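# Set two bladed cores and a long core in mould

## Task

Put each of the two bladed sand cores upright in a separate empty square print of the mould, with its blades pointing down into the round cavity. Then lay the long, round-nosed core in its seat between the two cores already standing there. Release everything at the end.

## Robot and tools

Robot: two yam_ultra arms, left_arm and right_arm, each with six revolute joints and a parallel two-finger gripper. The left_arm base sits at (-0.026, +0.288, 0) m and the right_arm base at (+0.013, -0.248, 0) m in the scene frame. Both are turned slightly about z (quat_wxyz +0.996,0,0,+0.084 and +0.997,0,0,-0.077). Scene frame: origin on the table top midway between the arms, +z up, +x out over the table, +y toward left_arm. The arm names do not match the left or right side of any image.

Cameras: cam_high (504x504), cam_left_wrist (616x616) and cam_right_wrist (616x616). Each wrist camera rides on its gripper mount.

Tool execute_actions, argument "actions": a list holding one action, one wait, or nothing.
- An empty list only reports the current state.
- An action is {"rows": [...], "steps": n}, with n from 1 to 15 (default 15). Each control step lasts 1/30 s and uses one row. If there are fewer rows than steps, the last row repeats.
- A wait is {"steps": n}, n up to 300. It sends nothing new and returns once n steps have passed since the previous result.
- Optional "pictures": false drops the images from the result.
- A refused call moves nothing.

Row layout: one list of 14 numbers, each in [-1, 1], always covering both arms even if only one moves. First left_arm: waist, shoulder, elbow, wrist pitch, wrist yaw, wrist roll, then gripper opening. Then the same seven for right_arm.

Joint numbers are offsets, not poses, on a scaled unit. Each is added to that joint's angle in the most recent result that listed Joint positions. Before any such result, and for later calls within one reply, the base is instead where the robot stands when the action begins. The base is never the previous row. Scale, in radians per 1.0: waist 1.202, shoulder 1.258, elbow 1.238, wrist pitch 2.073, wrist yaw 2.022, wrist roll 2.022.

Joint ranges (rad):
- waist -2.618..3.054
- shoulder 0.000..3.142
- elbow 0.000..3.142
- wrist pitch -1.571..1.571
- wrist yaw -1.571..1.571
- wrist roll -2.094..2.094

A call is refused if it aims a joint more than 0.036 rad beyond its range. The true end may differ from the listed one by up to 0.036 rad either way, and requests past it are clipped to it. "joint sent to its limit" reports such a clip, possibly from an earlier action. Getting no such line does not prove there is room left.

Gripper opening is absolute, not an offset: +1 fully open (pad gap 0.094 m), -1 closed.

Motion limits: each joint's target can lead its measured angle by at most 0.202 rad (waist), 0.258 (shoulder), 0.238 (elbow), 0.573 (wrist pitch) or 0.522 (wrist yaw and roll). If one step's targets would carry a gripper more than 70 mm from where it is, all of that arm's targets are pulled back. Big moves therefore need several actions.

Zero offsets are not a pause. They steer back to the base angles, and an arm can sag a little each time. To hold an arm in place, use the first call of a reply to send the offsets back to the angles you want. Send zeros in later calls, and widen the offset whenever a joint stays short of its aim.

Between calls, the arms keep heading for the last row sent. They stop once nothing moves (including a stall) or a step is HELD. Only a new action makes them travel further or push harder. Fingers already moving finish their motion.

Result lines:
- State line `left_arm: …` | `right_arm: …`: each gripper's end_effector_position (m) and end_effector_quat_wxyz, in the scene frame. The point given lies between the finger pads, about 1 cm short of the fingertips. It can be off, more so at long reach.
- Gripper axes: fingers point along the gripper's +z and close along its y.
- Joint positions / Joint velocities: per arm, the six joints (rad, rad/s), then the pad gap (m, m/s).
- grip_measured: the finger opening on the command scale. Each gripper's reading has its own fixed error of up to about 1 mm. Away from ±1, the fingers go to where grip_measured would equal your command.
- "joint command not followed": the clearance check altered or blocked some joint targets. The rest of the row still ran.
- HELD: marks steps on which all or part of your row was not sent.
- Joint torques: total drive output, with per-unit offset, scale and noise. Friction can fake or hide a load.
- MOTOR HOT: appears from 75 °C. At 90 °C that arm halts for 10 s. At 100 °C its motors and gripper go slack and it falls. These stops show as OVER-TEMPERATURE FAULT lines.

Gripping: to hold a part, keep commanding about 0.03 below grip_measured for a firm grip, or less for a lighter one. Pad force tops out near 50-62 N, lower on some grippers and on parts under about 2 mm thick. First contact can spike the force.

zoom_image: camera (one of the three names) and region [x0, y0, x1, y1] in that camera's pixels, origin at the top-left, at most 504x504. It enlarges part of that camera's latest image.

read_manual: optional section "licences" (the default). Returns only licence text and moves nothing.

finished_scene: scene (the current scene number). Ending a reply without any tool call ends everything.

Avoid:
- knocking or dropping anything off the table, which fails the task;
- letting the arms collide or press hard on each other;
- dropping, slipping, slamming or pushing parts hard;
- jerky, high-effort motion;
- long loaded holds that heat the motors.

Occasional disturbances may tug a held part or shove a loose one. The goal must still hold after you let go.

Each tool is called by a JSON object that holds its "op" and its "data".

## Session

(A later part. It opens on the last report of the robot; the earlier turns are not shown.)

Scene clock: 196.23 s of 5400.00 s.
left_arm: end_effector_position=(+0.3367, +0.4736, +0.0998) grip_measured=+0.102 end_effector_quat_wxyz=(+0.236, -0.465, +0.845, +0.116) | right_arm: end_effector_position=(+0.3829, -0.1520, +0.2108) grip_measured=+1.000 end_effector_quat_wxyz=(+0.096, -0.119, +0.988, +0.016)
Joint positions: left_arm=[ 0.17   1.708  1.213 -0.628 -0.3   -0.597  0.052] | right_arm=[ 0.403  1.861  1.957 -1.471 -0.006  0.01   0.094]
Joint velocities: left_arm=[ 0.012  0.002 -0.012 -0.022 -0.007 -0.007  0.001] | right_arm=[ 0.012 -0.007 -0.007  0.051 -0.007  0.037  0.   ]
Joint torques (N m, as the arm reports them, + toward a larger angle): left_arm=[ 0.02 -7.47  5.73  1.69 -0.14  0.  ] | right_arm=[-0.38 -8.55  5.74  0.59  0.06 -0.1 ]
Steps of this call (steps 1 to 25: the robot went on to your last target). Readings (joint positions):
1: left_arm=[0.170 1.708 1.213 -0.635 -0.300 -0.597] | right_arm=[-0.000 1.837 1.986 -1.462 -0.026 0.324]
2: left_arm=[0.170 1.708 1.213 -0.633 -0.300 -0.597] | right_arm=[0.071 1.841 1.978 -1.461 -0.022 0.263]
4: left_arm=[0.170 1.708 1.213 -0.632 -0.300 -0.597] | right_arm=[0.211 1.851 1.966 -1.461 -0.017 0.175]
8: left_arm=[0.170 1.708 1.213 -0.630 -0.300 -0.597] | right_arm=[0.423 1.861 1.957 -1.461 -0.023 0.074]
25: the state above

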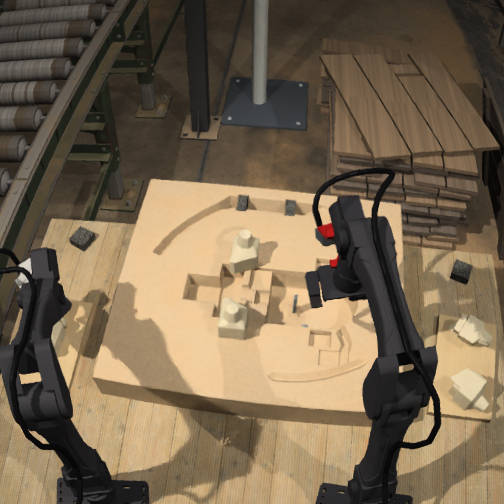

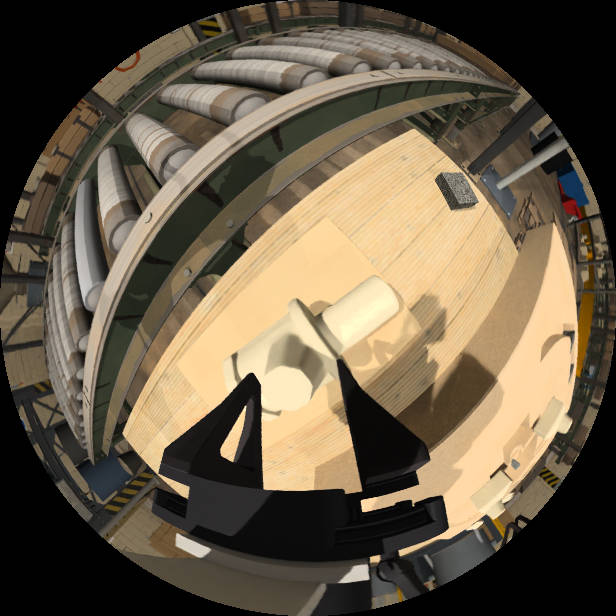

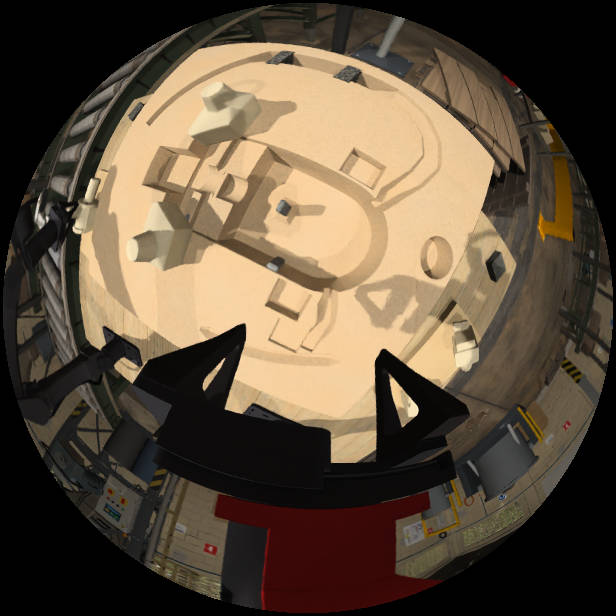

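{"op": "execute_actions", "data": {"actions": [{"rows":[[0.02,0,-0.025,-0.008,0,0,0.1,0,0,0.01,0,0,0,1],[0.02,0,-0.025,-0.008,0,0,0.1,0,0,0.01,0,0,0,1],[0.02,0,-0.025,-0.008,0,0,0.1,0,0,0.01,0,0,0,1],[0.02,0,-0.025,-0.008,0,0,0.1,0,0,0.01,0,0,0,1],[0.02,0,-0.025,-0.008,0,0,0.1,0,0,0.01,0,0,0,1],[0.02,0,-0.025,-0.008,0,0,0,0,0,0.01,0,0,0,1],[0.02,0,-0.025,-0.008,0,0,-0.1,0,0,0.01,0,0,0,1],[0.02,0,-0.025,-0.008,0,0,-0.2,0,0,0.01,0,0,0,1],[0.02,0,-0.025,-0.008,0,0,-0.3,0,0,0.01,0,0,0,1]]}]}}

{"op": "zoom_image", "data": {"camera": "cam_left_wrist", "region": [200, 260, 420, 460]}}

Scene clock: 243.70 s of 5400.00 s.
left_arm: end_effector_position=(+0.3345, +0.4773, +0.0988) grip_measured=-0.267 end_effector_quat_wxyz=(+0.235, -0.470, +0.843, +0.114) | right_arm: end_effector_position=(+0.3829, -0.1520, +0.2108) grip_measured=+1.000 end_effector_quat_wxyz=(+0.096, -0.119, +0.988, +0.015)
Joint positions: left_arm=[ 0.184  1.708  1.211 -0.627 -0.291 -0.597  0.034] | right_arm=[ 0.403  1.861  1.957 -1.471 -0.006  0.008  0.094]
Joint velocities: left_arm=[-0.007  0.002  0.022  0.007 -0.022  0.037  0.001] | right_arm=[-0.017  0.002  0.002  0.007 -0.007  0.022  0.   ]
Joint torques (N m, as the arm reports them, + toward a larger angle): left_arm=[ 1.01 -7.6   4.36  1.33 -0.21 -0.01] | right_arm=[-0.04 -7.73  6.9   0.69 -0.01  0.01]
Steps of this call (steps 1 to 30: the robot went on to your last target; steps 31 to 90: nothing new was sent; then 43.97 s passed at rest; steps 91 to 105: all 15 steps of this action). Readings (joint positions):
91: left_arm=[0.171 1.708 1.213 -0.628 -0.300 -0.597] | right_arm=[0.403 1.861 1.957 -1.471 -0.006 0.008]
92: left_arm=[0.174 1.708 1.213 -0.629 -0.300 -0.597] | right_arm=[0.403 1.861 1.957 -1.471 -0.006 0.008]
94: left_arm=[0.180 1.708 1.213 -0.629 -0.300 -0.597] | right_arm=[0.403 1.861 1.957 -1.471 -0.006 0.008]
98: left_arm=[0.184 1.708 1.213 -0.628 -0.293 -0.597] | right_arm=[0.403 1.861 1.957 -1.471 -0.006 0.008]
105: the state above

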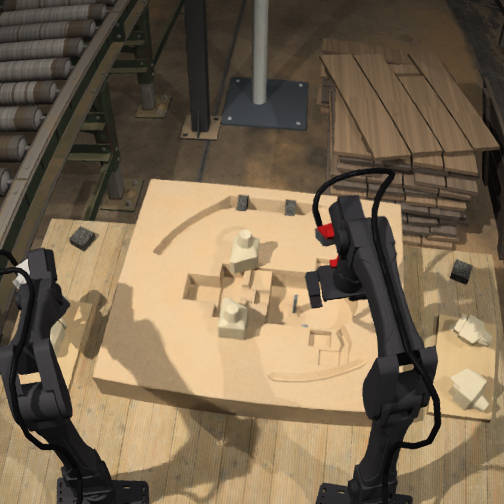

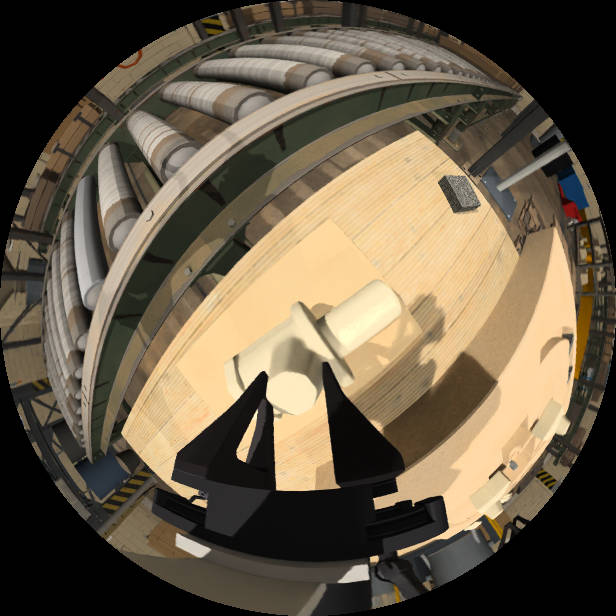

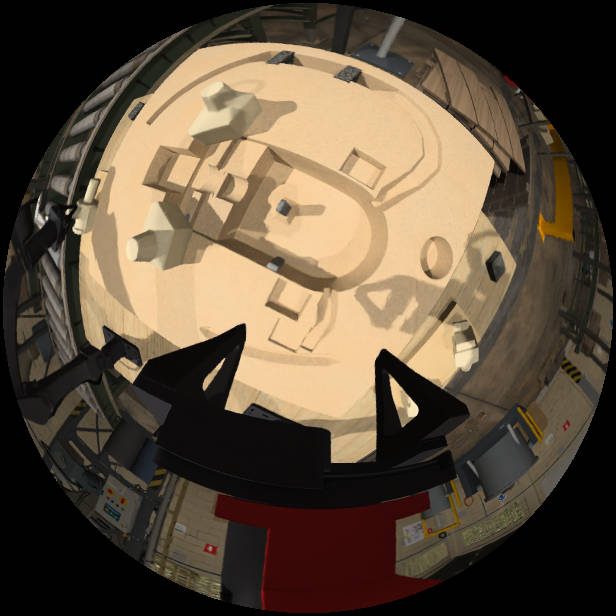

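Region (200, 260, 420, 460) of cam_left_wrist's 616x616 image, scaled by 2.291, with more detail than that image has; it fills the top 458 rows of this view, and the rest is white.

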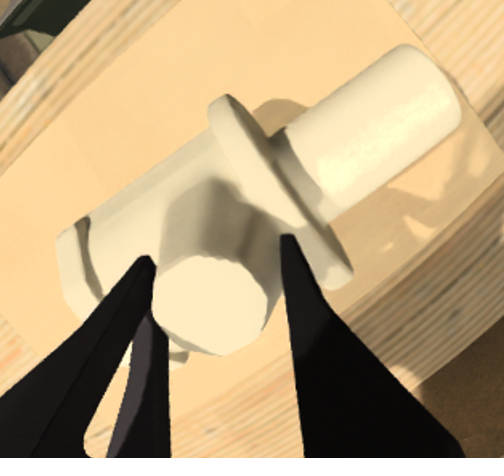

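{"op": "execute_actions", "data": {"actions": [{"rows":[[0,0,0.02,0,0,0,-0.3,-0.07,-0.02,0,0,-0.01,0.06,1],[0,0,0.02,0,0,0,-0.34,-0.14,-0.04,0,0,-0.02,0.12,1],[0,0,0.02,0,0,0,-0.38,-0.21,-0.06,-0.02,0,-0.03,0.18,1],[0,0,0.02,0,0,0,-0.42,-0.28,-0.08,-0.04,0,-0.04,0.24,1],[0,0,0.02,0,0,0,-0.46,-0.35,-0.1,-0.06,0,-0.05,0.3,1],[0,0,0.02,0,0,0,-0.5,-0.42,-0.107,-0.08,0,-0.06,0.36,1],[0,0,0.02,0,0,0,-0.5,-0.49,-0.107,-0.1,0,-0.07,0.42,1],[0,0,0.02,0,0,0,-0.5,-0.56,-0.107,-0.12,0.02,-0.08,0.48,1],[0,0,0.02,0,0,0,-0.5,-0.63,-0.107,-0.14,0.03,-0.09,0.54,1],[0,0,0.02,0,0,0,-0.5,-0.7,-0.107,-0.17,0.04,-0.1,0.6,1],[0,0,0.02,0,0,0,-0.5,-0.77,-0.107,-0.2,0.05,-0.11,0.66,1],[0,0,0.02,0,0,0,-0.5,-0.84,-0.107,-0.24,0.06,-0.12,0.72,1],[0,0,0.02,0,0,0,-0.5,-0.914,-0.107,-0.3,0.08,-0.126,0.78,1],[0,0,0.02,0,0,0,-0.5,-0.914,-0.107,-0.36,0.1,-0.126,0.837,1],[0,0,0.02,0,0,0,-0.5,-0.914,-0.107,-0.432,0.121,-0.128,0.84,1]]}], "pictures": false}}

{"op": "execute_actions", "data": {"actions": [{"steps":25}]}}

Scene clock: 261.23 s of 5400.00 s.
left_arm: end_effector_position=(+0.3345, +0.4773, +0.0988) grip_measured=-0.267 end_effector_quat_wxyz=(+0.235, -0.470, +0.843, +0.114) | right_arm: end_effector_position=(+0.3059, -0.4358, +0.1616) grip_measured=+1.000 end_effector_quat_wxyz=(+0.035, +0.799, +0.590, +0.115)
Joint positions: left_arm=[ 0.184  1.708  1.211 -0.627 -0.291 -0.597  0.034] | right_arm=[-0.524  1.737  1.598 -1.304 -0.205  1.204  0.094]
Joint velocities: left_arm=[-0.012 -0.012  0.007 -0.007  0.066 -0.007 -0.001] | right_arm=[-1.849  0.002 -1.878  0.886 -0.212  2.264  0.   ]
Joint torques (N m, as the arm reports them, + toward a larger angle): left_arm=[ 0.1  -7.57  8.92  1.54 -0.13  0.01] | right_arm=[ 1.14 -7.54  4.9  -0.18 -0.31  0.04]
Steps of this call (steps 1 to 15: the robot went on to your last target; steps 16 to 90: nothing new was sent; then 14.03 s passed at rest; steps 91 to 105: all 15 steps of this action). Readings (joint positions):
91: left_arm=[0.184 1.708 1.211 -0.627 -0.291 -0.597] | right_arm=[0.395 1.861 1.957 -1.471 -0.012 0.025]
92: left_arm=[0.184 1.708 1.211 -0.627 -0.291 -0.597] | right_arm=[0.373 1.860 1.957 -1.471 -0.026 0.062]
94: left_arm=[0.184 1.708 1.211 -0.627 -0.291 -0.597] | right_arm=[0.277 1.845 1.942 -1.462 -0.053 0.179]
98: left_arm=[0.184 1.708 1.211 -0.627 -0.291 -0.597] | right_arm=[-0.007 1.774 1.863 -1.444 -0.101 0.538]
105: the state above

Scene clock: 262.07 s of 5400.00 s.
left_arm: end_effector_position=(+0.3345, +0.4773, +0.0988) grip_measured=-0.267 end_effector_quat_wxyz=(+0.235, -0.470, +0.843, +0.114) | right_arm: end_effector_position=(+0.2574, -0.4585, +0.1106) grip_measured=+1.000 end_effector_quat_wxyz=(-0.050, +0.949, +0.287, +0.119)
Joint positions: left_arm=[ 0.184  1.708  1.211 -0.627 -0.291 -0.597  0.034] | right_arm=[-0.703  1.75   1.409 -1.225 -0.26   1.696  0.094]
Joint velocities: left_arm=[ 0.007  0.002 -0.017  0.007 -0.037 -0.022 -0.   ] | right_arm=[-0.007  0.007 -0.022  0.007 -0.007 -0.007  0.   ]
Joint torques (N m, as the arm reports them, + toward a larger angle): left_arm=[ 0.06 -7.64  8.87  1.57 -0.15  0.01] | right_arm=[ 0.68 -8.38  6.98  0.35 -0.25  0.11]
Steps of this call (steps 1 to 25: the robot went on to your last target). Readings (joint positions):
1: left_arm=[0.184 1.708 1.211 -0.627 -0.291 -0.597] | right_arm=[-0.589 1.737 1.535 -1.277 -0.214 1.296]
2: left_arm=[0.184 1.708 1.211 -0.627 -0.291 -0.597] | right_arm=[-0.646 1.740 1.481 -1.263 -0.218 1.378]
4: left_arm=[0.184 1.708 1.211 -0.627 -0.291 -0.597] | right_arm=[-0.714 1.751 1.422 -1.261 -0.218 1.495]
8: left_arm=[0.184 1.708 1.211 -0.627 -0.291 -0.597] | right_arm=[-0.711 1.750 1.409 -1.247 -0.238 1.616]
25: the state above

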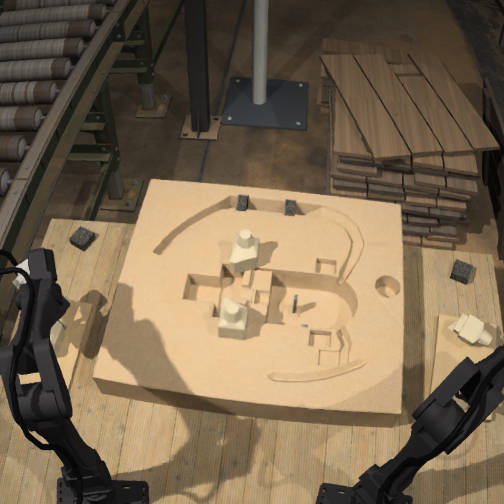

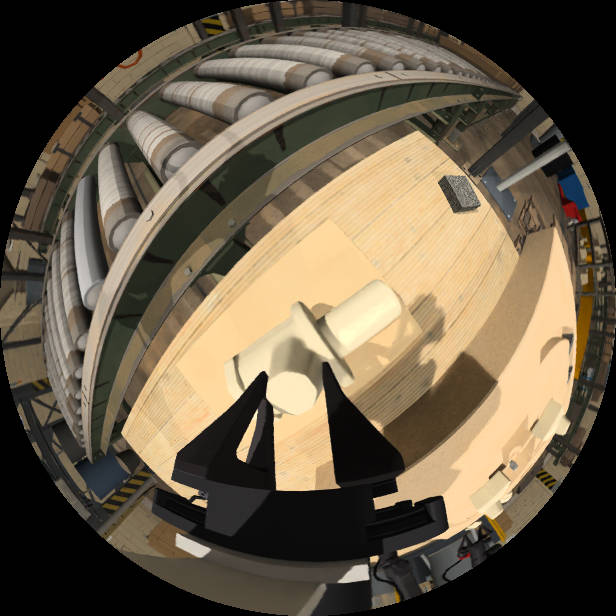

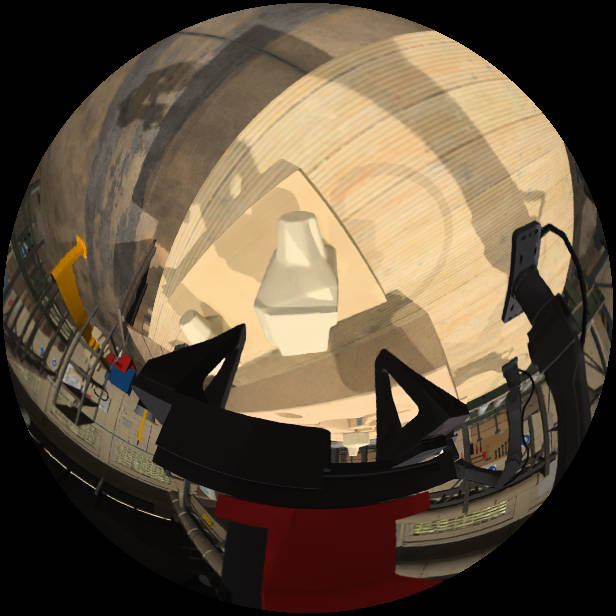

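{"op": "zoom_image", "data": {"camera": "cam_right_wrist", "region": [210, 190, 400, 380]}}

{"op": "execute_actions", "data": {"actions": [{"rows":[[0,-0.01,0.04,-0.005,0,0,-0.4,0,0,0.01,0,0,0,1],[0,-0.015,0.055,-0.01,0,0,-0.4,0,0,0.01,0,0,0,1],[0,-0.02,0.07,-0.02,0,0,-0.4,0,0,0.01,0,0,0,1],[0,-0.025,0.085,-0.03,0,0,-0.4,0,0,0.01,0,0,0,1],[0,-0.03,0.1,-0.04,0,0,-0.4,0,0,0.01,0,0,0,1],[0,-0.03,0.115,-0.05,0,0,-0.4,0,0,0.01,0,0,0,1],[0,-0.03,0.13,-0.06,0,0,-0.4,0,0,0.01,0,0,0,1]]}]}}

Region (210, 190, 400, 380) of cam_right_wrist's 616x616 image, scaled by 2.653, with more detail than that image has.

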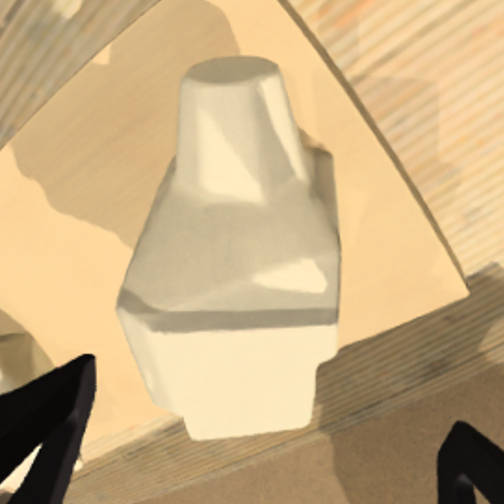

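Scene clock: 271.00 s of 5400.00 s.
left_arm: end_effector_position=(+0.3339, +0.4717, +0.1202) grip_measured=-0.267 end_effector_quat_wxyz=(+0.215, -0.468, +0.851, +0.103) | right_arm: end_effector_position=(+0.2575, -0.4585, +0.1106) grip_measured=+1.000 end_effector_quat_wxyz=(-0.050, +0.949, +0.286, +0.120)
Joint positions: left_arm=[ 0.184  1.708  1.318 -0.773 -0.262 -0.597  0.034] | right_arm=[-0.703  1.75   1.409 -1.225 -0.26   1.698  0.094]
Joint velocities: left_arm=[-0.007 -0.002 -0.002 -0.11   0.051 -0.066  0.001] | right_arm=[ 0.012 -0.002 -0.017 -0.007 -0.081 -0.007  0.   ]
Joint torques (N m, as the arm reports them, + toward a larger angle): left_arm=[ -0.07 -10.66  11.28   1.99  -0.44   0.  ] | right_arm=[-0.01 -6.82  6.89  0.32 -0.19 -0.03]
Steps of this call (steps 1 to 30: the robot went on to your last target; steps 31 to 90: nothing new was sent; then 5.43 s passed at rest; steps 91 to 105: all 15 steps of this action). Readings (joint positions):
91: left_arm=[0.184 1.708 1.214 -0.628 -0.291 -0.597] | right_arm=[-0.703 1.750 1.409 -1.225 -0.260 1.698]
92: left_arm=[0.184 1.708 1.219 -0.635 -0.289 -0.597] | right_arm=[-0.703 1.750 1.409 -1.225 -0.260 1.698]
94: left_arm=[0.184 1.708 1.233 -0.664 -0.280 -0.597] | right_arm=[-0.703 1.750 1.409 -1.225 -0.260 1.698]
98: left_arm=[0.184 1.708 1.290 -0.748 -0.266 -0.597] | right_arm=[-0.703 1.750 1.409 -1.225 -0.260 1.698]
105: the state above

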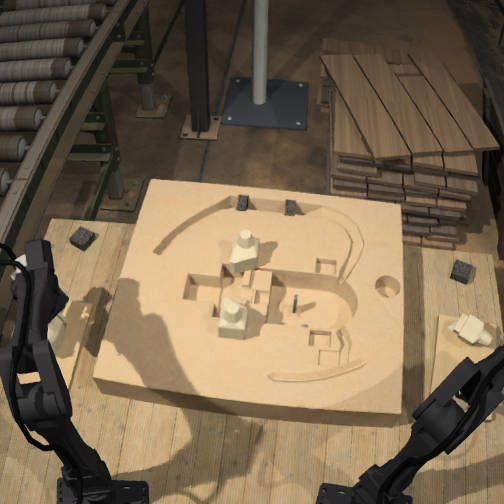

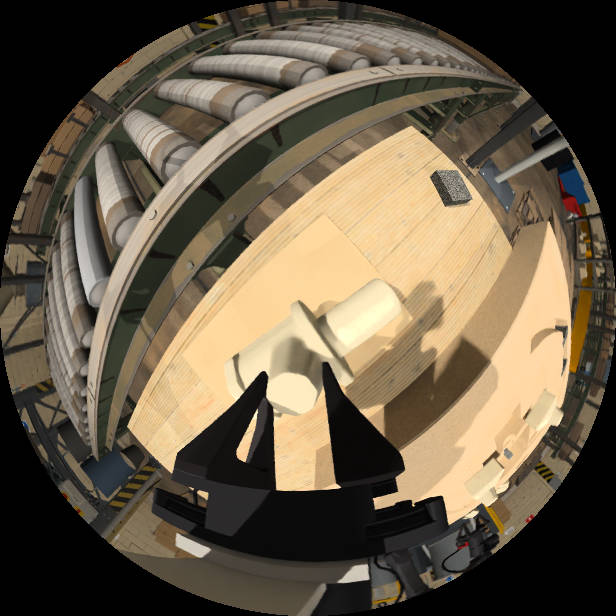

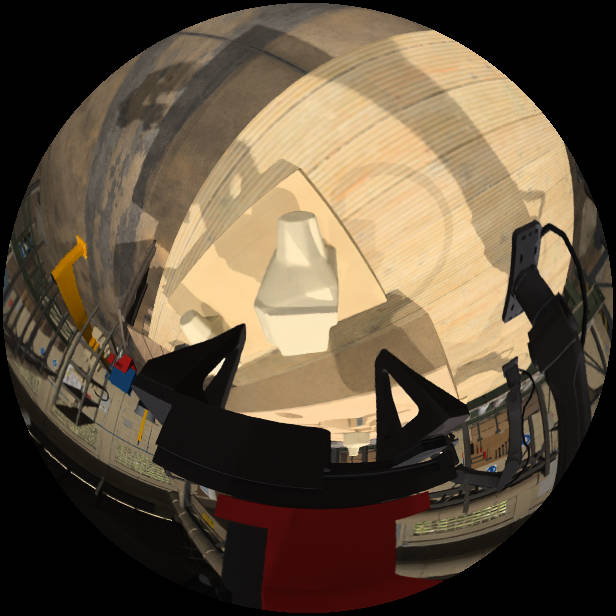

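{"op": "execute_actions", "data": {"actions": [{"rows":[[0,-0.02,0.07,-0.01,0.01,0.02,-0.4,-0.01,0,0.03,0,0,-0.03,1],[0,-0.02,0.1,-0.02,0.02,0.04,-0.4,-0.02,0.01,0.05,0,0,-0.06,1],[0,-0.02,0.14,-0.04,0.03,0.06,-0.4,-0.03,0.02,0.06,0,0,-0.09,1],[0,-0.01,0.18,-0.05,0.04,0.08,-0.4,-0.04,0.04,0.073,0.007,0,-0.11,1],[0,0,0.22,-0.07,0.05,0.1,-0.4,-0.046,0.06,0.073,0.007,0,-0.132,1],[0,0.01,0.26,-0.08,0.06,0.12,-0.4,-0.046,0.075,0.073,0.007,0,-0.132,1],[0,0.02,0.3,-0.1,0.07,0.14,-0.4,-0.046,0.091,0.073,0.007,0,-0.132,1],[0,0.03,0.34,-0.11,0.08,0.16,-0.4,-0.046,0.091,0.073,0.007,0,-0.132,1],[-0.01,0.04,0.38,-0.13,0.09,0.18,-0.4,-0.046,0.091,0.073,0.007,0,-0.132,1],[-0.02,0.05,0.42,-0.14,0.1,0.2,-0.4,-0.046,0.091,0.073,0.007,0,-0.132,1],[-0.03,0.06,0.46,-0.16,0.11,0.22,-0.4,-0.046,0.091,0.073,0.007,0,-0.132,1],[-0.04,0.07,0.5,-0.17,0.12,0.24,-0.4,-0.046,0.091,0.073,0.007,0,-0.132,1]]}], "pictures": false}}

{"op": "execute_actions", "data": {"actions": [{"steps":12}]}}

Scene clock: 292.97 s of 5400.00 s.
left_arm: end_effector_position=(+0.4004, +0.4429, +0.2460) grip_measured=-0.267 end_effector_quat_wxyz=(+0.277, -0.254, +0.926, +0.046) | right_arm: end_effector_position=(+0.2609, -0.4893, +0.0933) grip_measured=+1.000 end_effector_quat_wxyz=(-0.043, +0.918, +0.375, +0.123)
Joint positions: left_arm=[ 0.152  1.806  1.888 -1.087 -0.06  -0.196  0.034] | right_arm=[-0.755  1.868  1.487 -1.207 -0.261  1.455  0.094]
Joint velocities: left_arm=[-0.212 -0.012  0.427 -0.183  0.271  0.52   0.001] | right_arm=[ 0.012  0.002 -0.002  0.081 -0.051 -0.095  0.   ]
Joint torques (N m, as the arm reports them, + toward a larger angle): left_arm=[-0.16 -9.15  8.52  1.63 -0.08  0.07] | right_arm=[-0.4  -7.99  6.82  0.24 -0.17 -0.1 ]
Steps of this call (steps 1 to 30: the robot went on to your last target; steps 31 to 90: nothing new was sent; then 18.47 s passed at rest; steps 91 to 105: all 15 steps of this action). Readings (joint positions):
91: left_arm=[0.184 1.708 1.323 -0.802 -0.255 -0.592] | right_arm=[-0.703 1.750 1.410 -1.225 -0.260 1.690]
92: left_arm=[0.184 1.710 1.335 -0.818 -0.246 -0.579] | right_arm=[-0.705 1.751 1.416 -1.226 -0.260 1.672]
94: left_arm=[0.184 1.722 1.391 -0.871 -0.221 -0.538] | right_arm=[-0.716 1.761 1.443 -1.229 -0.261 1.615]
98: left_arm=[0.184 1.758 1.584 -0.985 -0.151 -0.419] | right_arm=[-0.751 1.814 1.487 -1.210 -0.261 1.512]
105: the state above

Scene clock: 293.37 s of 5400.00 s.
left_arm: end_effector_position=(+0.3878, +0.4245, +0.2307) grip_measured=-0.267 end_effector_quat_wxyz=(+0.227, -0.209, +0.951, +0.031) | right_arm: end_effector_position=(+0.2609, -0.4893, +0.0933) grip_measured=+1.000 end_effector_quat_wxyz=(-0.042, +0.915, +0.381, +0.123)
Joint positions: left_arm=[ 0.137  1.824  1.902 -1.188 -0.02  -0.121  0.034] | right_arm=[-0.755  1.868  1.487 -1.207 -0.261  1.441  0.094]
Joint velocities: left_arm=[-0.002 -0.002 -0.007 -0.007 -0.022  0.037 -0.001] | right_arm=[-0.017 -0.007 -0.002 -0.022  0.022 -0.066  0.   ]
Joint torques (N m, as the arm reports them, + toward a larger angle): left_arm=[  0.03 -10.7    9.55   2.35   0.01   0.07] | right_arm=[-0.34 -7.98  6.94  0.24 -0.16 -0.11]
Steps of this call (steps 1 to 12: the robot went on to your last target). Readings (joint positions):
1: left_arm=[0.146 1.806 1.899 -1.091 -0.049 -0.180] | right_arm=[-0.755 1.868 1.487 -1.207 -0.261 1.452]
2: left_arm=[0.141 1.806 1.902 -1.096 -0.039 -0.167] | right_arm=[-0.755 1.868 1.487 -1.207 -0.261 1.450]
4: left_arm=[0.137 1.809 1.902 -1.119 -0.024 -0.149] | right_arm=[-0.755 1.868 1.487 -1.207 -0.261 1.446]
8: left_arm=[0.137 1.820 1.902 -1.173 -0.020 -0.129] | right_arm=[-0.755 1.868 1.487 -1.207 -0.261 1.443]
12: the state above

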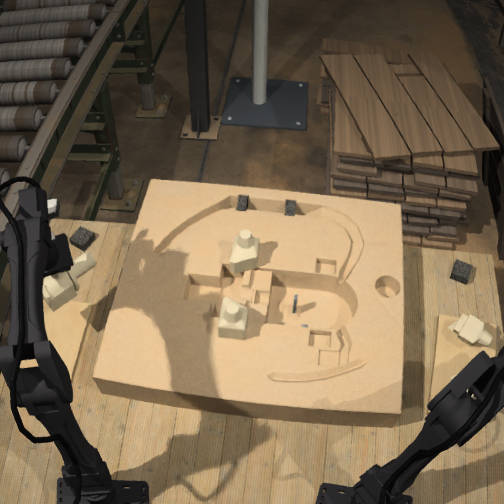

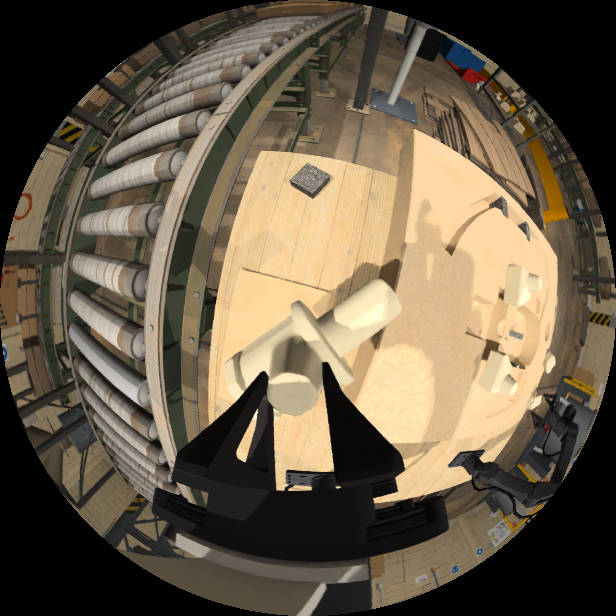

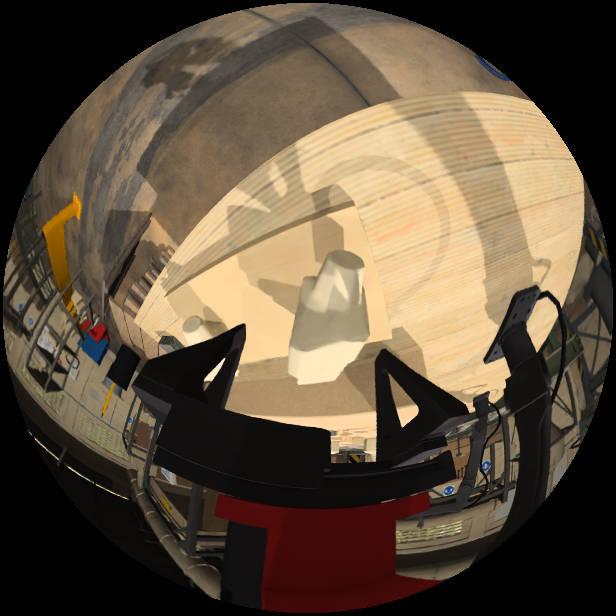

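{"op": "execute_actions", "data": {"actions": [{"rows":[[-0.02,-0.01,0.06,0.03,0.01,0.02,-0.4,0,0,-0.02,0,0,0.02,1],[-0.04,0,0.08,0.03,0.02,0.03,-0.4,0,0,-0.03,0,0,0.04,1],[-0.06,0.02,0.11,0.03,0.02,0.05,-0.4,0,0,-0.04,0.005,0,0.04,1],[-0.09,0.03,0.13,0.03,0.03,0.07,-0.4,0,0,-0.05,0.01,0,0.04,1],[-0.11,0.05,0.16,0.03,0.04,0.09,-0.4,0,0,-0.06,0.02,0,0.04,1],[-0.13,0.07,0.18,0.02,0.05,0.1,-0.4,0,0,-0.07,0.03,0,0.04,1],[-0.16,0.09,0.21,0.02,0.06,0.12,-0.4,0,0,-0.08,0.04,0,0.04,1],[-0.18,0.11,0.23,0.02,0.07,0.14,-0.4,0,0,-0.09,0.05,0,0.04,1],[-0.2,0.12,0.26,0.02,0.07,0.16,-0.4,0,0,-0.1,0.055,0,0.04,1],[-0.23,0.14,0.28,0.01,0.08,0.17,-0.4,0,0,-0.11,0.06,0,0.04,1],[-0.25,0.16,0.3,0.01,0.09,0.19,-0.4,0,0.005,-0.12,0.07,0,0.04,1],[-0.27,0.18,0.32,0.01,0.1,0.21,-0.4,0,0.009,-0.13,0.075,0,0.04,1],[-0.29,0.2,0.343,0.01,0.11,0.225,-0.4,0,0.009,-0.14,0.08,0,0.04,1],[-0.31,0.21,0.343,0.01,0.11,0.228,-0.4,0,0.009,-0.15,0.086,0,0.04,1]]}], "pictures": false}}

{"op": "execute_actions", "data": {"actions": [{"steps":15}]}}

Scene clock: 303.93 s of 5400.00 s.
left_arm: end_effector_position=(+0.4798, +0.2463, +0.2338) grip_measured=-0.285 end_effector_quat_wxyz=(+0.265, +0.151, +0.952, -0.036) | right_arm: end_effector_position=(+0.2506, -0.4761, +0.0537) grip_measured=+1.000 end_effector_quat_wxyz=(-0.062, +0.929, +0.347, +0.117)
Joint positions: left_arm=[-0.209  2.094  2.262 -1.212  0.129  0.241  0.034] | right_arm=[-0.755  1.868  1.325 -1.077 -0.261  1.511  0.094]
Joint velocities: left_arm=[-0.769  0.462  0.208  0.154  0.593  0.608  0.001] | right_arm=[ 0.002 -0.022 -0.261  0.242 -0.037  0.022  0.   ]
Joint torques (N m, as the arm reports them, + toward a larger angle): left_arm=[  2.08 -13.55  10.76   2.03  -0.06   0.06] | right_arm=[-0.01 -6.76  5.33  0.27 -0.18  0.09]
Steps of this call (steps 1 to 30: the robot went on to your last target; steps 31 to 120: nothing new was sent; then 6.07 s passed at rest; steps 121 to 135: all 15 steps of this action). Readings (joint positions):
121: left_arm=[0.136 1.845 1.903 -1.200 -0.019 -0.110] | right_arm=[-0.755 1.868 1.486 -1.206 -0.261 1.445]
122: left_arm=[0.133 1.846 1.910 -1.203 -0.018 -0.103] | right_arm=[-0.755 1.868 1.482 -1.205 -0.261 1.457]
124: left_arm=[0.111 1.865 1.952 -1.217 -0.020 -0.070] | right_arm=[-0.755 1.868 1.464 -1.199 -0.261 1.477]
128: left_arm=[0.010 1.933 2.074 -1.224 0.005 0.027] | right_arm=[-0.755 1.868 1.409 -1.165 -0.261 1.499]
135: the state above

Scene clock: 304.43 s of 5400.00 s.
left_arm: end_effector_position=(+0.4758, +0.2226, +0.2127) grip_measured=-0.285 end_effector_quat_wxyz=(+0.237, +0.214, +0.946, -0.056) | right_arm: end_effector_position=(+0.2540, -0.4805, +0.0501) grip_measured=+1.000 end_effector_quat_wxyz=(-0.049, +0.929, +0.347, +0.121)
Joint positions: left_arm=[-0.24   2.136  2.265 -1.24   0.177  0.332  0.034] | right_arm=[-0.755  1.868  1.311 -1.035 -0.261  1.514  0.094]
Joint velocities: left_arm=[-0.002  0.002 -0.002 -0.11  -0.081  0.081 -0.   ] | right_arm=[ 0.002 -0.017 -0.007  0.007 -0.037  0.081  0.   ]
Joint torques (N m, as the arm reports them, + toward a larger angle): left_arm=[  0.42 -14.82  11.58   2.44   0.4    0.09] | right_arm=[-0.01 -6.83  5.14  0.31 -0.18  0.11]
Steps of this call (steps 1 to 15: the robot went on to your last target). Readings (joint positions):
1: left_arm=[-0.232 2.107 2.265 -1.209 0.149 0.260] | right_arm=[-0.755 1.868 1.317 -1.070 -0.261 1.511]
2: left_arm=[-0.249 2.118 2.265 -1.208 0.168 0.276] | right_arm=[-0.755 1.868 1.313 -1.065 -0.261 1.512]
4: left_arm=[-0.267 2.132 2.265 -1.211 0.198 0.297] | right_arm=[-0.755 1.868 1.311 -1.056 -0.261 1.513]
8: left_arm=[-0.259 2.136 2.265 -1.239 0.200 0.319] | right_arm=[-0.755 1.868 1.311 -1.042 -0.261 1.513]
15: the state above

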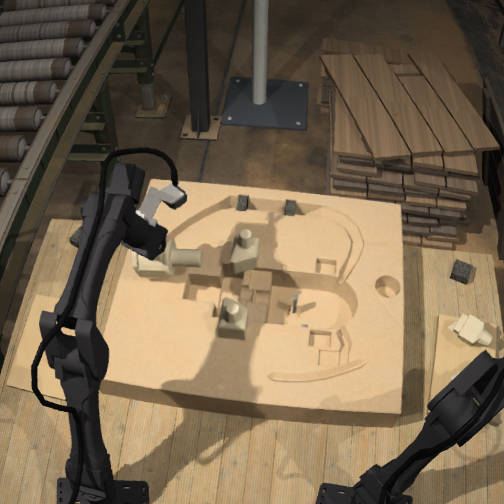

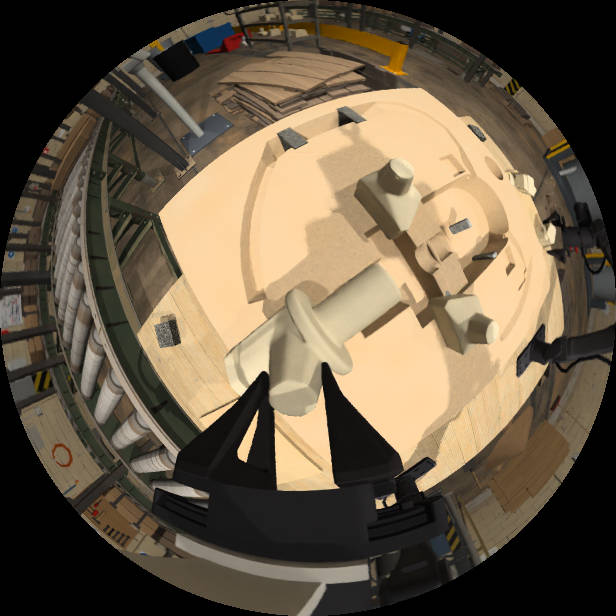

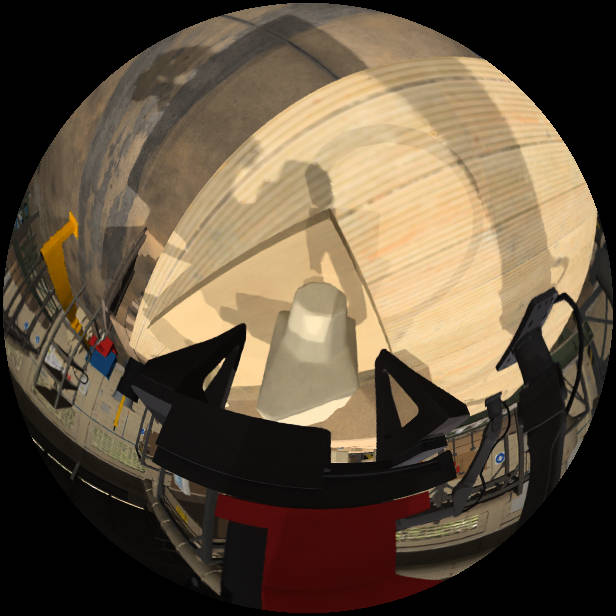

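{"op": "execute_actions", "data": {"actions": [{"rows":[[0,-0.035,0.05,0.035,0.01,0,-0.45,0.015,0,-0.008,0,0,0,1],[0,-0.03,0.05,0.04,0.01,0,-0.45,0.03,0,-0.008,0,0,0.01,1],[0,-0.025,0.05,0.04,0.01,0,-0.45,0.045,0,-0.008,0,0,0.02,1],[0,-0.02,0.05,0.045,0.01,0,-0.45,0.055,0,-0.008,0,0,0.03,1],[0,-0.015,0.05,0.045,0.01,0,-0.45,0.055,0,-0.008,0,0,0.03,1],[0,-0.01,0.05,0.05,0.01,0,-0.45,0.055,0,-0.008,0,0,0.03,1],[0,-0.005,0.05,0.05,0.01,0,-0.45,0.055,0,-0.008,0,0,0.03,0.9],[0,0,0.05,0.055,0.01,0,-0.45,0.055,0,-0.008,0,0,0.03,0.8],[0,0.005,0.05,0.055,0.01,0,-0.45,0.055,0,-0.008,0,0,0.03,0.7],[0,0.01,0.05,0.06,0.01,0,-0.45,0.055,0,-0.008,0,0,0.03,0.6],[0,0.015,0.05,0.06,0.01,0,-0.45,0.055,0,-0.008,0,0,0.03,0.5],[0,0.02,0.05,0.065,0.01,0,-0.45,0.055,0,-0.008,0,0,0.03,0.4]]}], "pictures": false}}

{"op": "execute_actions", "data": {"actions": [{"steps":10}]}}

{"op": "zoom_image", "data": {"camera": "cam_high", "region": [100, 190, 290, 350]}}

Scene clock: 317.73 s of 5400.00 s.
left_arm: end_effector_position=(+0.4895, +0.2221, +0.1892) grip_measured=-0.285 end_effector_quat_wxyz=(+0.229, +0.215, +0.948, -0.055) | right_arm: end_effector_position=(+0.2690, -0.4644, +0.0502) grip_measured=+0.402 end_effector_quat_wxyz=(-0.055, +0.926, +0.355, +0.119)
Joint positions: left_arm=[-0.24   2.192  2.265 -1.199  0.175  0.336  0.034] | right_arm=[-0.689  1.868  1.311 -1.034 -0.262  1.563  0.066]
Joint velocities: left_arm=[ 0.012  0.183 -0.012  0.037  0.007  0.037 -0.001] | right_arm=[-0.012 -0.007  0.007  0.022  0.007  0.066 -0.002]
Joint torques (N m, as the arm reports them, + toward a larger angle): left_arm=[  0.06 -14.82  11.69   2.55   0.3   -0.05] | right_arm=[ 0.09 -7.55  5.21  0.24 -0.16  0.08]
Steps of this call (steps 1 to 15: the robot went on to your last target; steps 16 to 90: nothing new was sent; then 9.80 s passed at rest; steps 91 to 105: all 15 steps of this action). Readings (joint positions):
91: left_arm=[-0.240 2.136 2.265 -1.240 0.176 0.336] | right_arm=[-0.754 1.868 1.311 -1.034 -0.261 1.514]
92: left_arm=[-0.240 2.136 2.265 -1.240 0.176 0.336] | right_arm=[-0.750 1.868 1.311 -1.034 -0.261 1.516]
94: left_arm=[-0.240 2.136 2.265 -1.239 0.176 0.336] | right_arm=[-0.731 1.868 1.311 -1.034 -0.260 1.529]
98: left_arm=[-0.240 2.144 2.265 -1.230 0.176 0.336] | right_arm=[-0.691 1.868 1.311 -1.034 -0.262 1.551]
105: the state above

Scene clock: 318.07 s of 5400.00 s.
left_arm: end_effector_position=(+0.4931, +0.2215, +0.1878) grip_measured=-0.285 end_effector_quat_wxyz=(+0.234, +0.215, +0.947, -0.055) | right_arm: end_effector_position=(+0.2690, -0.4644, +0.0502) grip_measured=+0.402 end_effector_quat_wxyz=(-0.056, +0.926, +0.353, +0.119)
Joint positions: left_arm=[-0.24   2.198  2.265 -1.184  0.176  0.335  0.034] | right_arm=[-0.689  1.868  1.311 -1.034 -0.262  1.566  0.066]
Joint velocities: left_arm=[-0.002 -0.007 -0.012  0.007 -0.037 -0.066  0.   ] | right_arm=[-0.007  0.007 -0.017 -0.022 -0.081 -0.037 -0.   ]
Joint torques (N m, as the arm reports them, + toward a larger angle): left_arm=[  0.11 -14.59  11.74   2.51   0.29  -0.03] | right_arm=[ 0.19 -7.59  5.16  0.26 -0.17  0.12]
Steps of this call (steps 1 to 10: the robot went on to your last target). Readings (joint positions):
1: left_arm=[-0.240 2.197 2.265 -1.191 0.178 0.336] | right_arm=[-0.689 1.868 1.311 -1.034 -0.262 1.563]
2: left_arm=[-0.240 2.198 2.265 -1.187 0.178 0.335] | right_arm=[-0.689 1.868 1.311 -1.034 -0.262 1.564]
4: left_arm=[-0.240 2.198 2.265 -1.187 0.177 0.335] | right_arm=[-0.689 1.868 1.311 -1.034 -0.262 1.564]
8: left_arm=[-0.240 2.198 2.265 -1.184 0.176 0.335] | right_arm=[-0.689 1.868 1.311 -1.034 -0.262 1.565]
10: the state above

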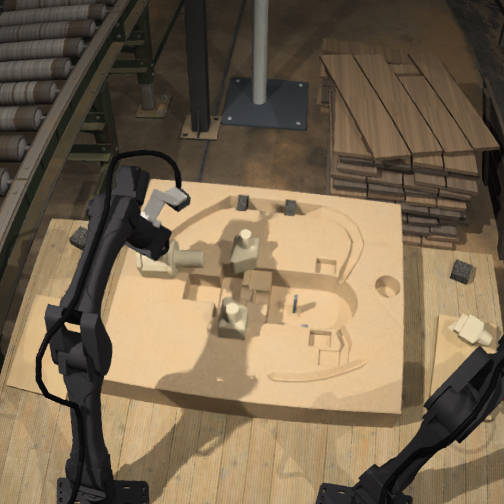

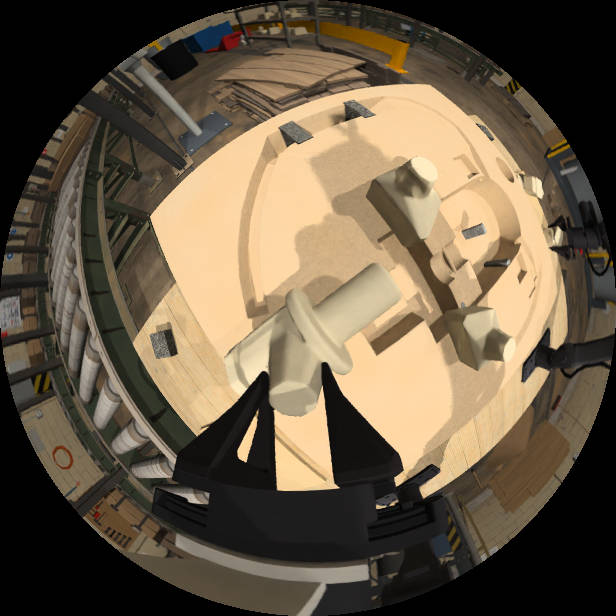

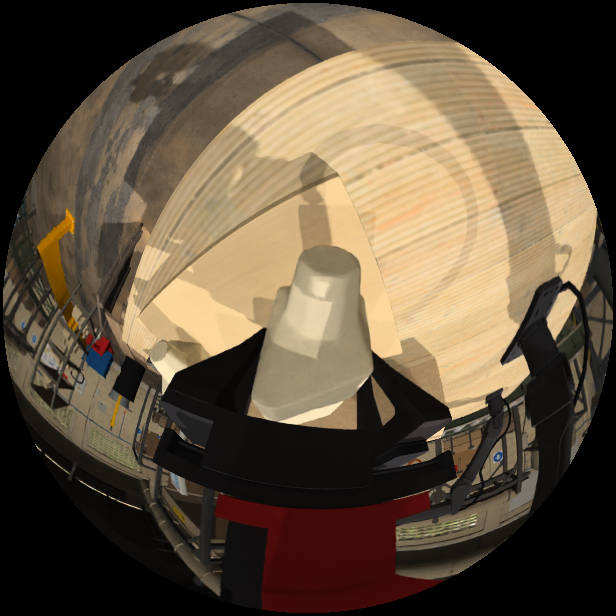

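Region (100, 190, 290, 350) of cam_high's 504x504 image, scaled by 2.653, with more detail than that image has; it fills the top 424 rows of this view, and the rest is white.

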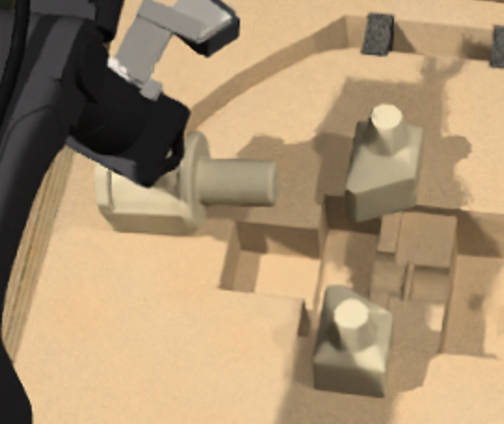

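{"op": "execute_actions", "data": {"actions": [{"rows":[[0,-0.03,0.03,0.03,0,0,-0.45,0,0,0,0,0,0,0.34],[0,-0.03,0.02,0.03,0,0,-0.45,0,0,0,0,0,0,0.28],[0,-0.03,0.01,0.03,0,0,-0.45,0,0,0,0,0,0,0.22],[0,-0.03,0.005,0.03,0,0,-0.45,0,0,0,0,0,0,0.16],[0,-0.03,0,0.03,0,0,-0.45,0,0,0,0,0,0,0.1],[0,-0.03,-0.005,0.03,0,0,-0.45,0,0,0,0,0,0,0.05],[0,-0.03,-0.01,0.03,0,0,-0.45,0,0,0,0,0,0,0],[0,-0.03,-0.015,0.03,0,0,-0.45,0,0,0,0,0,0,0],[0,-0.03,-0.02,0.03,0,0,-0.45,0,0,0,0,0,0,0],[0,-0.03,-0.025,0.03,0,0,-0.45,0,0,0,0,0,0,0],[0,-0.03,-0.03,0.03,0,0,-0.45,0,0,0,0,0,0,0]]}]}}

Scene clock: 328.90 s of 5400.00 s.
left_arm: end_effector_position=(+0.4966, +0.2211, +0.1848) grip_measured=-0.285 end_effector_quat_wxyz=(+0.240, +0.215, +0.945, -0.055) | right_arm: end_effector_position=(+0.2690, -0.4644, +0.0502) grip_measured=+0.211 end_effector_quat_wxyz=(-0.056, +0.926, +0.353, +0.119)
Joint positions: left_arm=[-0.24   2.194  2.241 -1.151  0.177  0.335  0.034] | right_arm=[-0.689  1.868  1.311 -1.034 -0.262  1.566  0.057]
Joint velocities: left_arm=[-0.007 -0.007 -0.012 -0.007 -0.037  0.007 -0.   ] | right_arm=[ 0.007 -0.002  0.002 -0.066 -0.022  0.007 -0.   ]
Joint torques (N m, as the arm reports them, + toward a larger angle): left_arm=[  0.06 -14.32   5.77   1.94   0.11   0.01] | right_arm=[-0.02 -7.58  5.82  0.26 -0.21  0.  ]
Steps of this call (steps 1 to 30: the robot went on to your last target; steps 31 to 90: nothing new was sent; then 7.33 s passed at rest; steps 91 to 105: all 15 steps of this action). Readings (joint positions):
91: left_arm=[-0.240 2.198 2.265 -1.184 0.175 0.335] | right_arm=[-0.689 1.868 1.311 -1.034 -0.262 1.566]
92: left_arm=[-0.240 2.198 2.265 -1.184 0.173 0.335] | right_arm=[-0.689 1.868 1.311 -1.034 -0.262 1.566]
94: left_arm=[-0.240 2.198 2.265 -1.184 0.172 0.335] | right_arm=[-0.689 1.868 1.311 -1.034 -0.262 1.566]
98: left_arm=[-0.240 2.198 2.259 -1.177 0.171 0.335] | right_arm=[-0.689 1.868 1.311 -1.034 -0.262 1.566]
105: the state above

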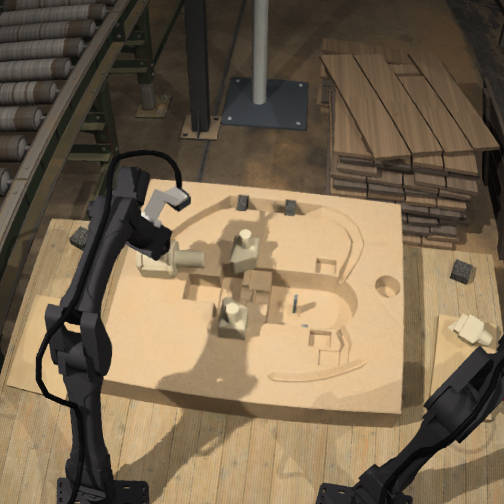

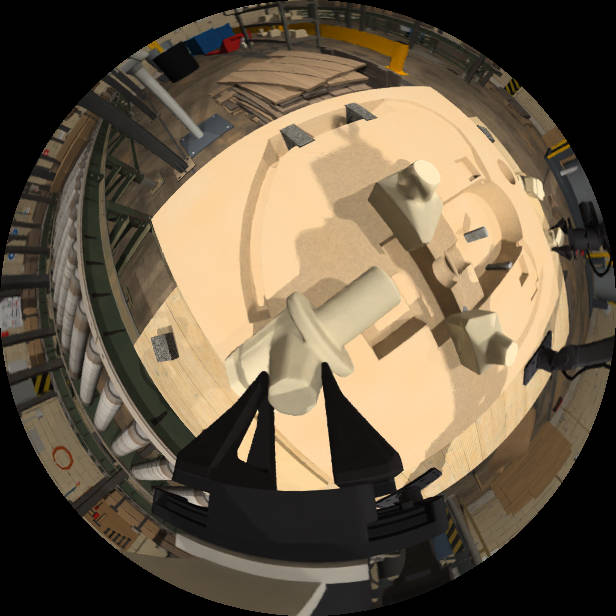

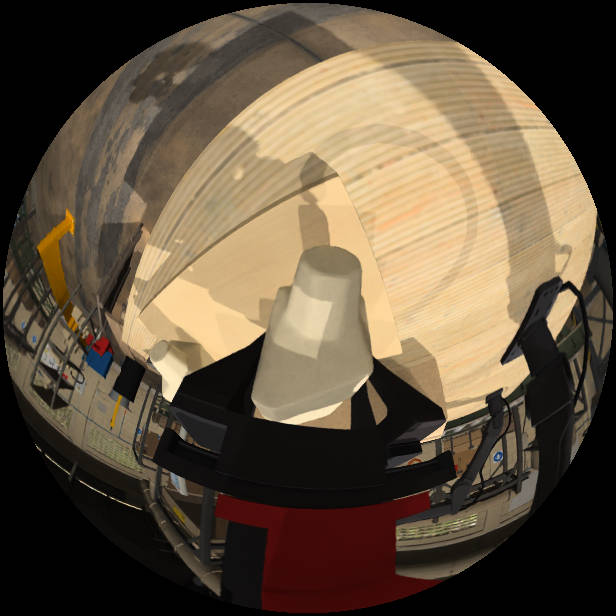

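{"op": "execute_actions", "data": {"actions": [{"rows":[[0,-0.02,0,0.01,0,0,-0.27,0,-0.03,0.03,0,0,0,0.1],[0,-0.02,0,0.01,0,0,-0.24,0,-0.06,0.03,0,0,0,0.1],[0,-0.02,0,0.01,0,0,-0.21,0,-0.09,0.03,0,0,0,0.1],[0,-0.02,0,0.01,0,0,-0.18,0,-0.12,0.03,0,0,0,0.1],[0,-0.02,0,0.01,0,0,-0.15,0,-0.15,0.03,0,0.02,-0.03,0.1],[0,-0.02,0,0.01,0,0,-0.12,0,-0.18,0.03,0,0.04,-0.06,0.1],[0,-0.02,0,0.01,0,0,-0.09,0,-0.21,0.03,0,0.06,-0.1,0.1],[0,-0.02,0,0.01,0,0,-0.06,0,-0.24,0.03,0,0.09,-0.14,0.1],[0,-0.02,0,0.01,0,0,-0.03,0,-0.27,0.03,0.01,0.12,-0.18,0.1],[0,-0.02,0,0.01,0,0,0,0,-0.3,0.03,0.02,0.15,-0.22,0.1],[0,-0.02,0,0.01,0,0,0.03,0,-0.33,0.03,0.03,0.18,-0.26,0.1],[0,-0.02,0,0.01,0,0,0.06,0,-0.36,0.03,0.04,0.21,-0.3,0.1],[0,-0.02,0,0.01,0,0,0.1,0,-0.39,0.03,0.05,0.24,-0.35,0.1],[0,-0.02,0,0.01,0,0,0.1,0,-0.42,0.03,0.05,0.27,-0.4,0.1],[0,-0.02,0,0.01,0,0,0.1,0,-0.45,0.03,0.05,0.3,-0.44,0.1]]}], "pictures": false}}

{"op": "execute_actions", "data": {"actions": [{"steps":15}]}}

Scene clock: 360.17 s of 5400.00 s.
left_arm: end_effector_position=(+0.4982, +0.2208, +0.1893) grip_measured=+0.097 end_effector_quat_wxyz=(+0.248, +0.216, +0.943, -0.054) | right_arm: end_effector_position=(+0.2271, -0.5153, +0.2003) grip_measured=+0.210 end_effector_quat_wxyz=(+0.251, +0.784, +0.567, -0.030)
Joint positions: left_arm=[-0.24   2.187  2.24  -1.14   0.178  0.335  0.052] | right_arm=[-0.689  1.396  1.311 -0.985  0.106  1.017  0.057]
Joint velocities: left_arm=[ 0.012 -0.007 -0.002  0.037  0.051  0.037  0.002] | right_arm=[-0.012 -1.048  0.022  0.183  1.516 -2.278 -0.001]
Joint torques (N m, as the arm reports them, + toward a larger angle): left_arm=[  0.09 -12.94   6.8    1.76   0.11   0.01] | right_arm=[ 0.06 -6.59  9.17  1.38  0.16 -0.06]
Steps of this call (steps 1 to 15: the robot went on to your last target; steps 16 to 90: nothing new was sent; then 27.77 s passed at rest; steps 91 to 105: all 15 steps of this action). Readings (joint positions):
91: left_arm=[-0.240 2.194 2.240 -1.150 0.178 0.335] | right_arm=[-0.689 1.868 1.311 -1.034 -0.262 1.566]
92: left_arm=[-0.240 2.194 2.240 -1.150 0.178 0.335] | right_arm=[-0.689 1.864 1.311 -1.033 -0.262 1.566]
94: left_arm=[-0.240 2.194 2.240 -1.149 0.180 0.335] | right_arm=[-0.689 1.840 1.311 -1.034 -0.258 1.566]
98: left_arm=[-0.240 2.188 2.240 -1.143 0.178 0.335] | right_arm=[-0.689 1.697 1.311 -1.033 -0.198 1.470]
105: the state above

Scene clock: 360.67 s of 5400.00 s.
left_arm: end_effector_position=(+0.4983, +0.2208, +0.1893) grip_measured=+0.098 end_effector_quat_wxyz=(+0.248, +0.216, +0.943, -0.054) | right_arm: end_effector_position=(+0.1950, -0.5331, +0.2416) grip_measured=+0.210 end_effector_quat_wxyz=(+0.287, +0.690, +0.643, -0.170)
Joint positions: left_arm=[-0.24   2.187  2.24  -1.14   0.178  0.335  0.052] | right_arm=[-0.689  1.31   1.326 -0.973  0.312  0.697  0.057]
Joint velocities: left_arm=[-0.012  0.012  0.002 -0.066 -0.007 -0.066 -0.   ] | right_arm=[ 0.012  0.002  0.022 -0.081  0.037 -0.081  0.001]
Joint torques (N m, as the arm reports them, + toward a larger angle): left_arm=[  0.   -12.93   6.75   1.74   0.12  -0.02] | right_arm=[-0.05 -4.2   8.11  1.77  0.5  -0.14]
Steps of this call (steps 1 to 15: the robot went on to your last target). Readings (joint positions):
1: left_arm=[-0.240 2.187 2.240 -1.140 0.178 0.335] | right_arm=[-0.689 1.364 1.312 -0.980 0.153 0.950]
2: left_arm=[-0.240 2.187 2.240 -1.140 0.178 0.335] | right_arm=[-0.689 1.339 1.316 -0.978 0.191 0.897]
4: left_arm=[-0.240 2.187 2.240 -1.140 0.178 0.335] | right_arm=[-0.689 1.311 1.324 -0.974 0.244 0.821]
8: left_arm=[-0.240 2.187 2.240 -1.140 0.178 0.335] | right_arm=[-0.689 1.310 1.326 -0.972 0.292 0.741]
15: the state above

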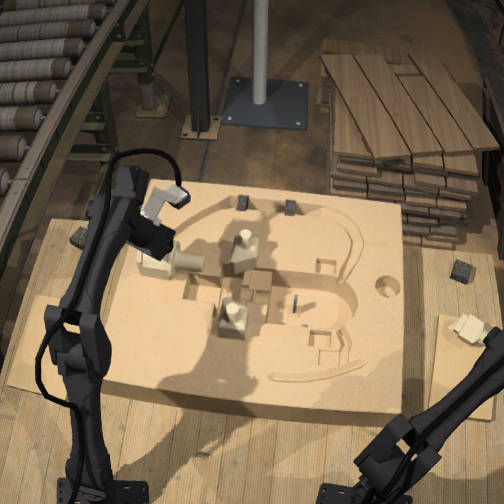

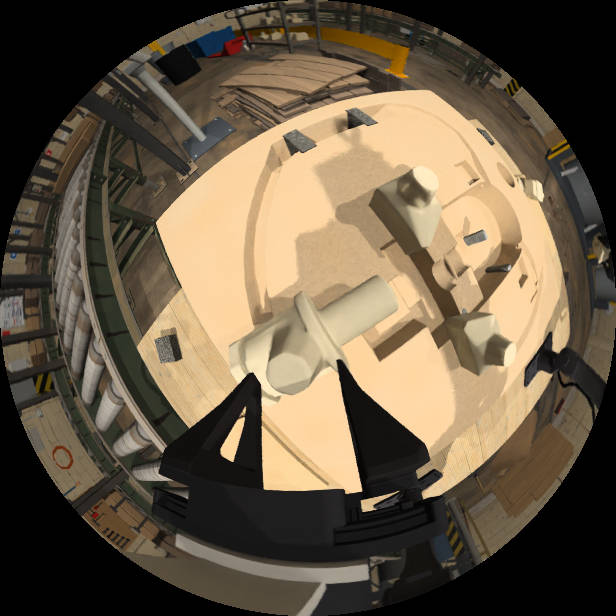

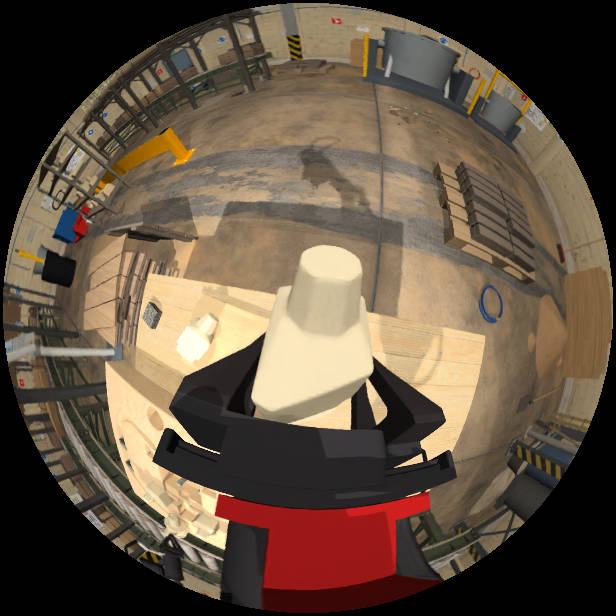

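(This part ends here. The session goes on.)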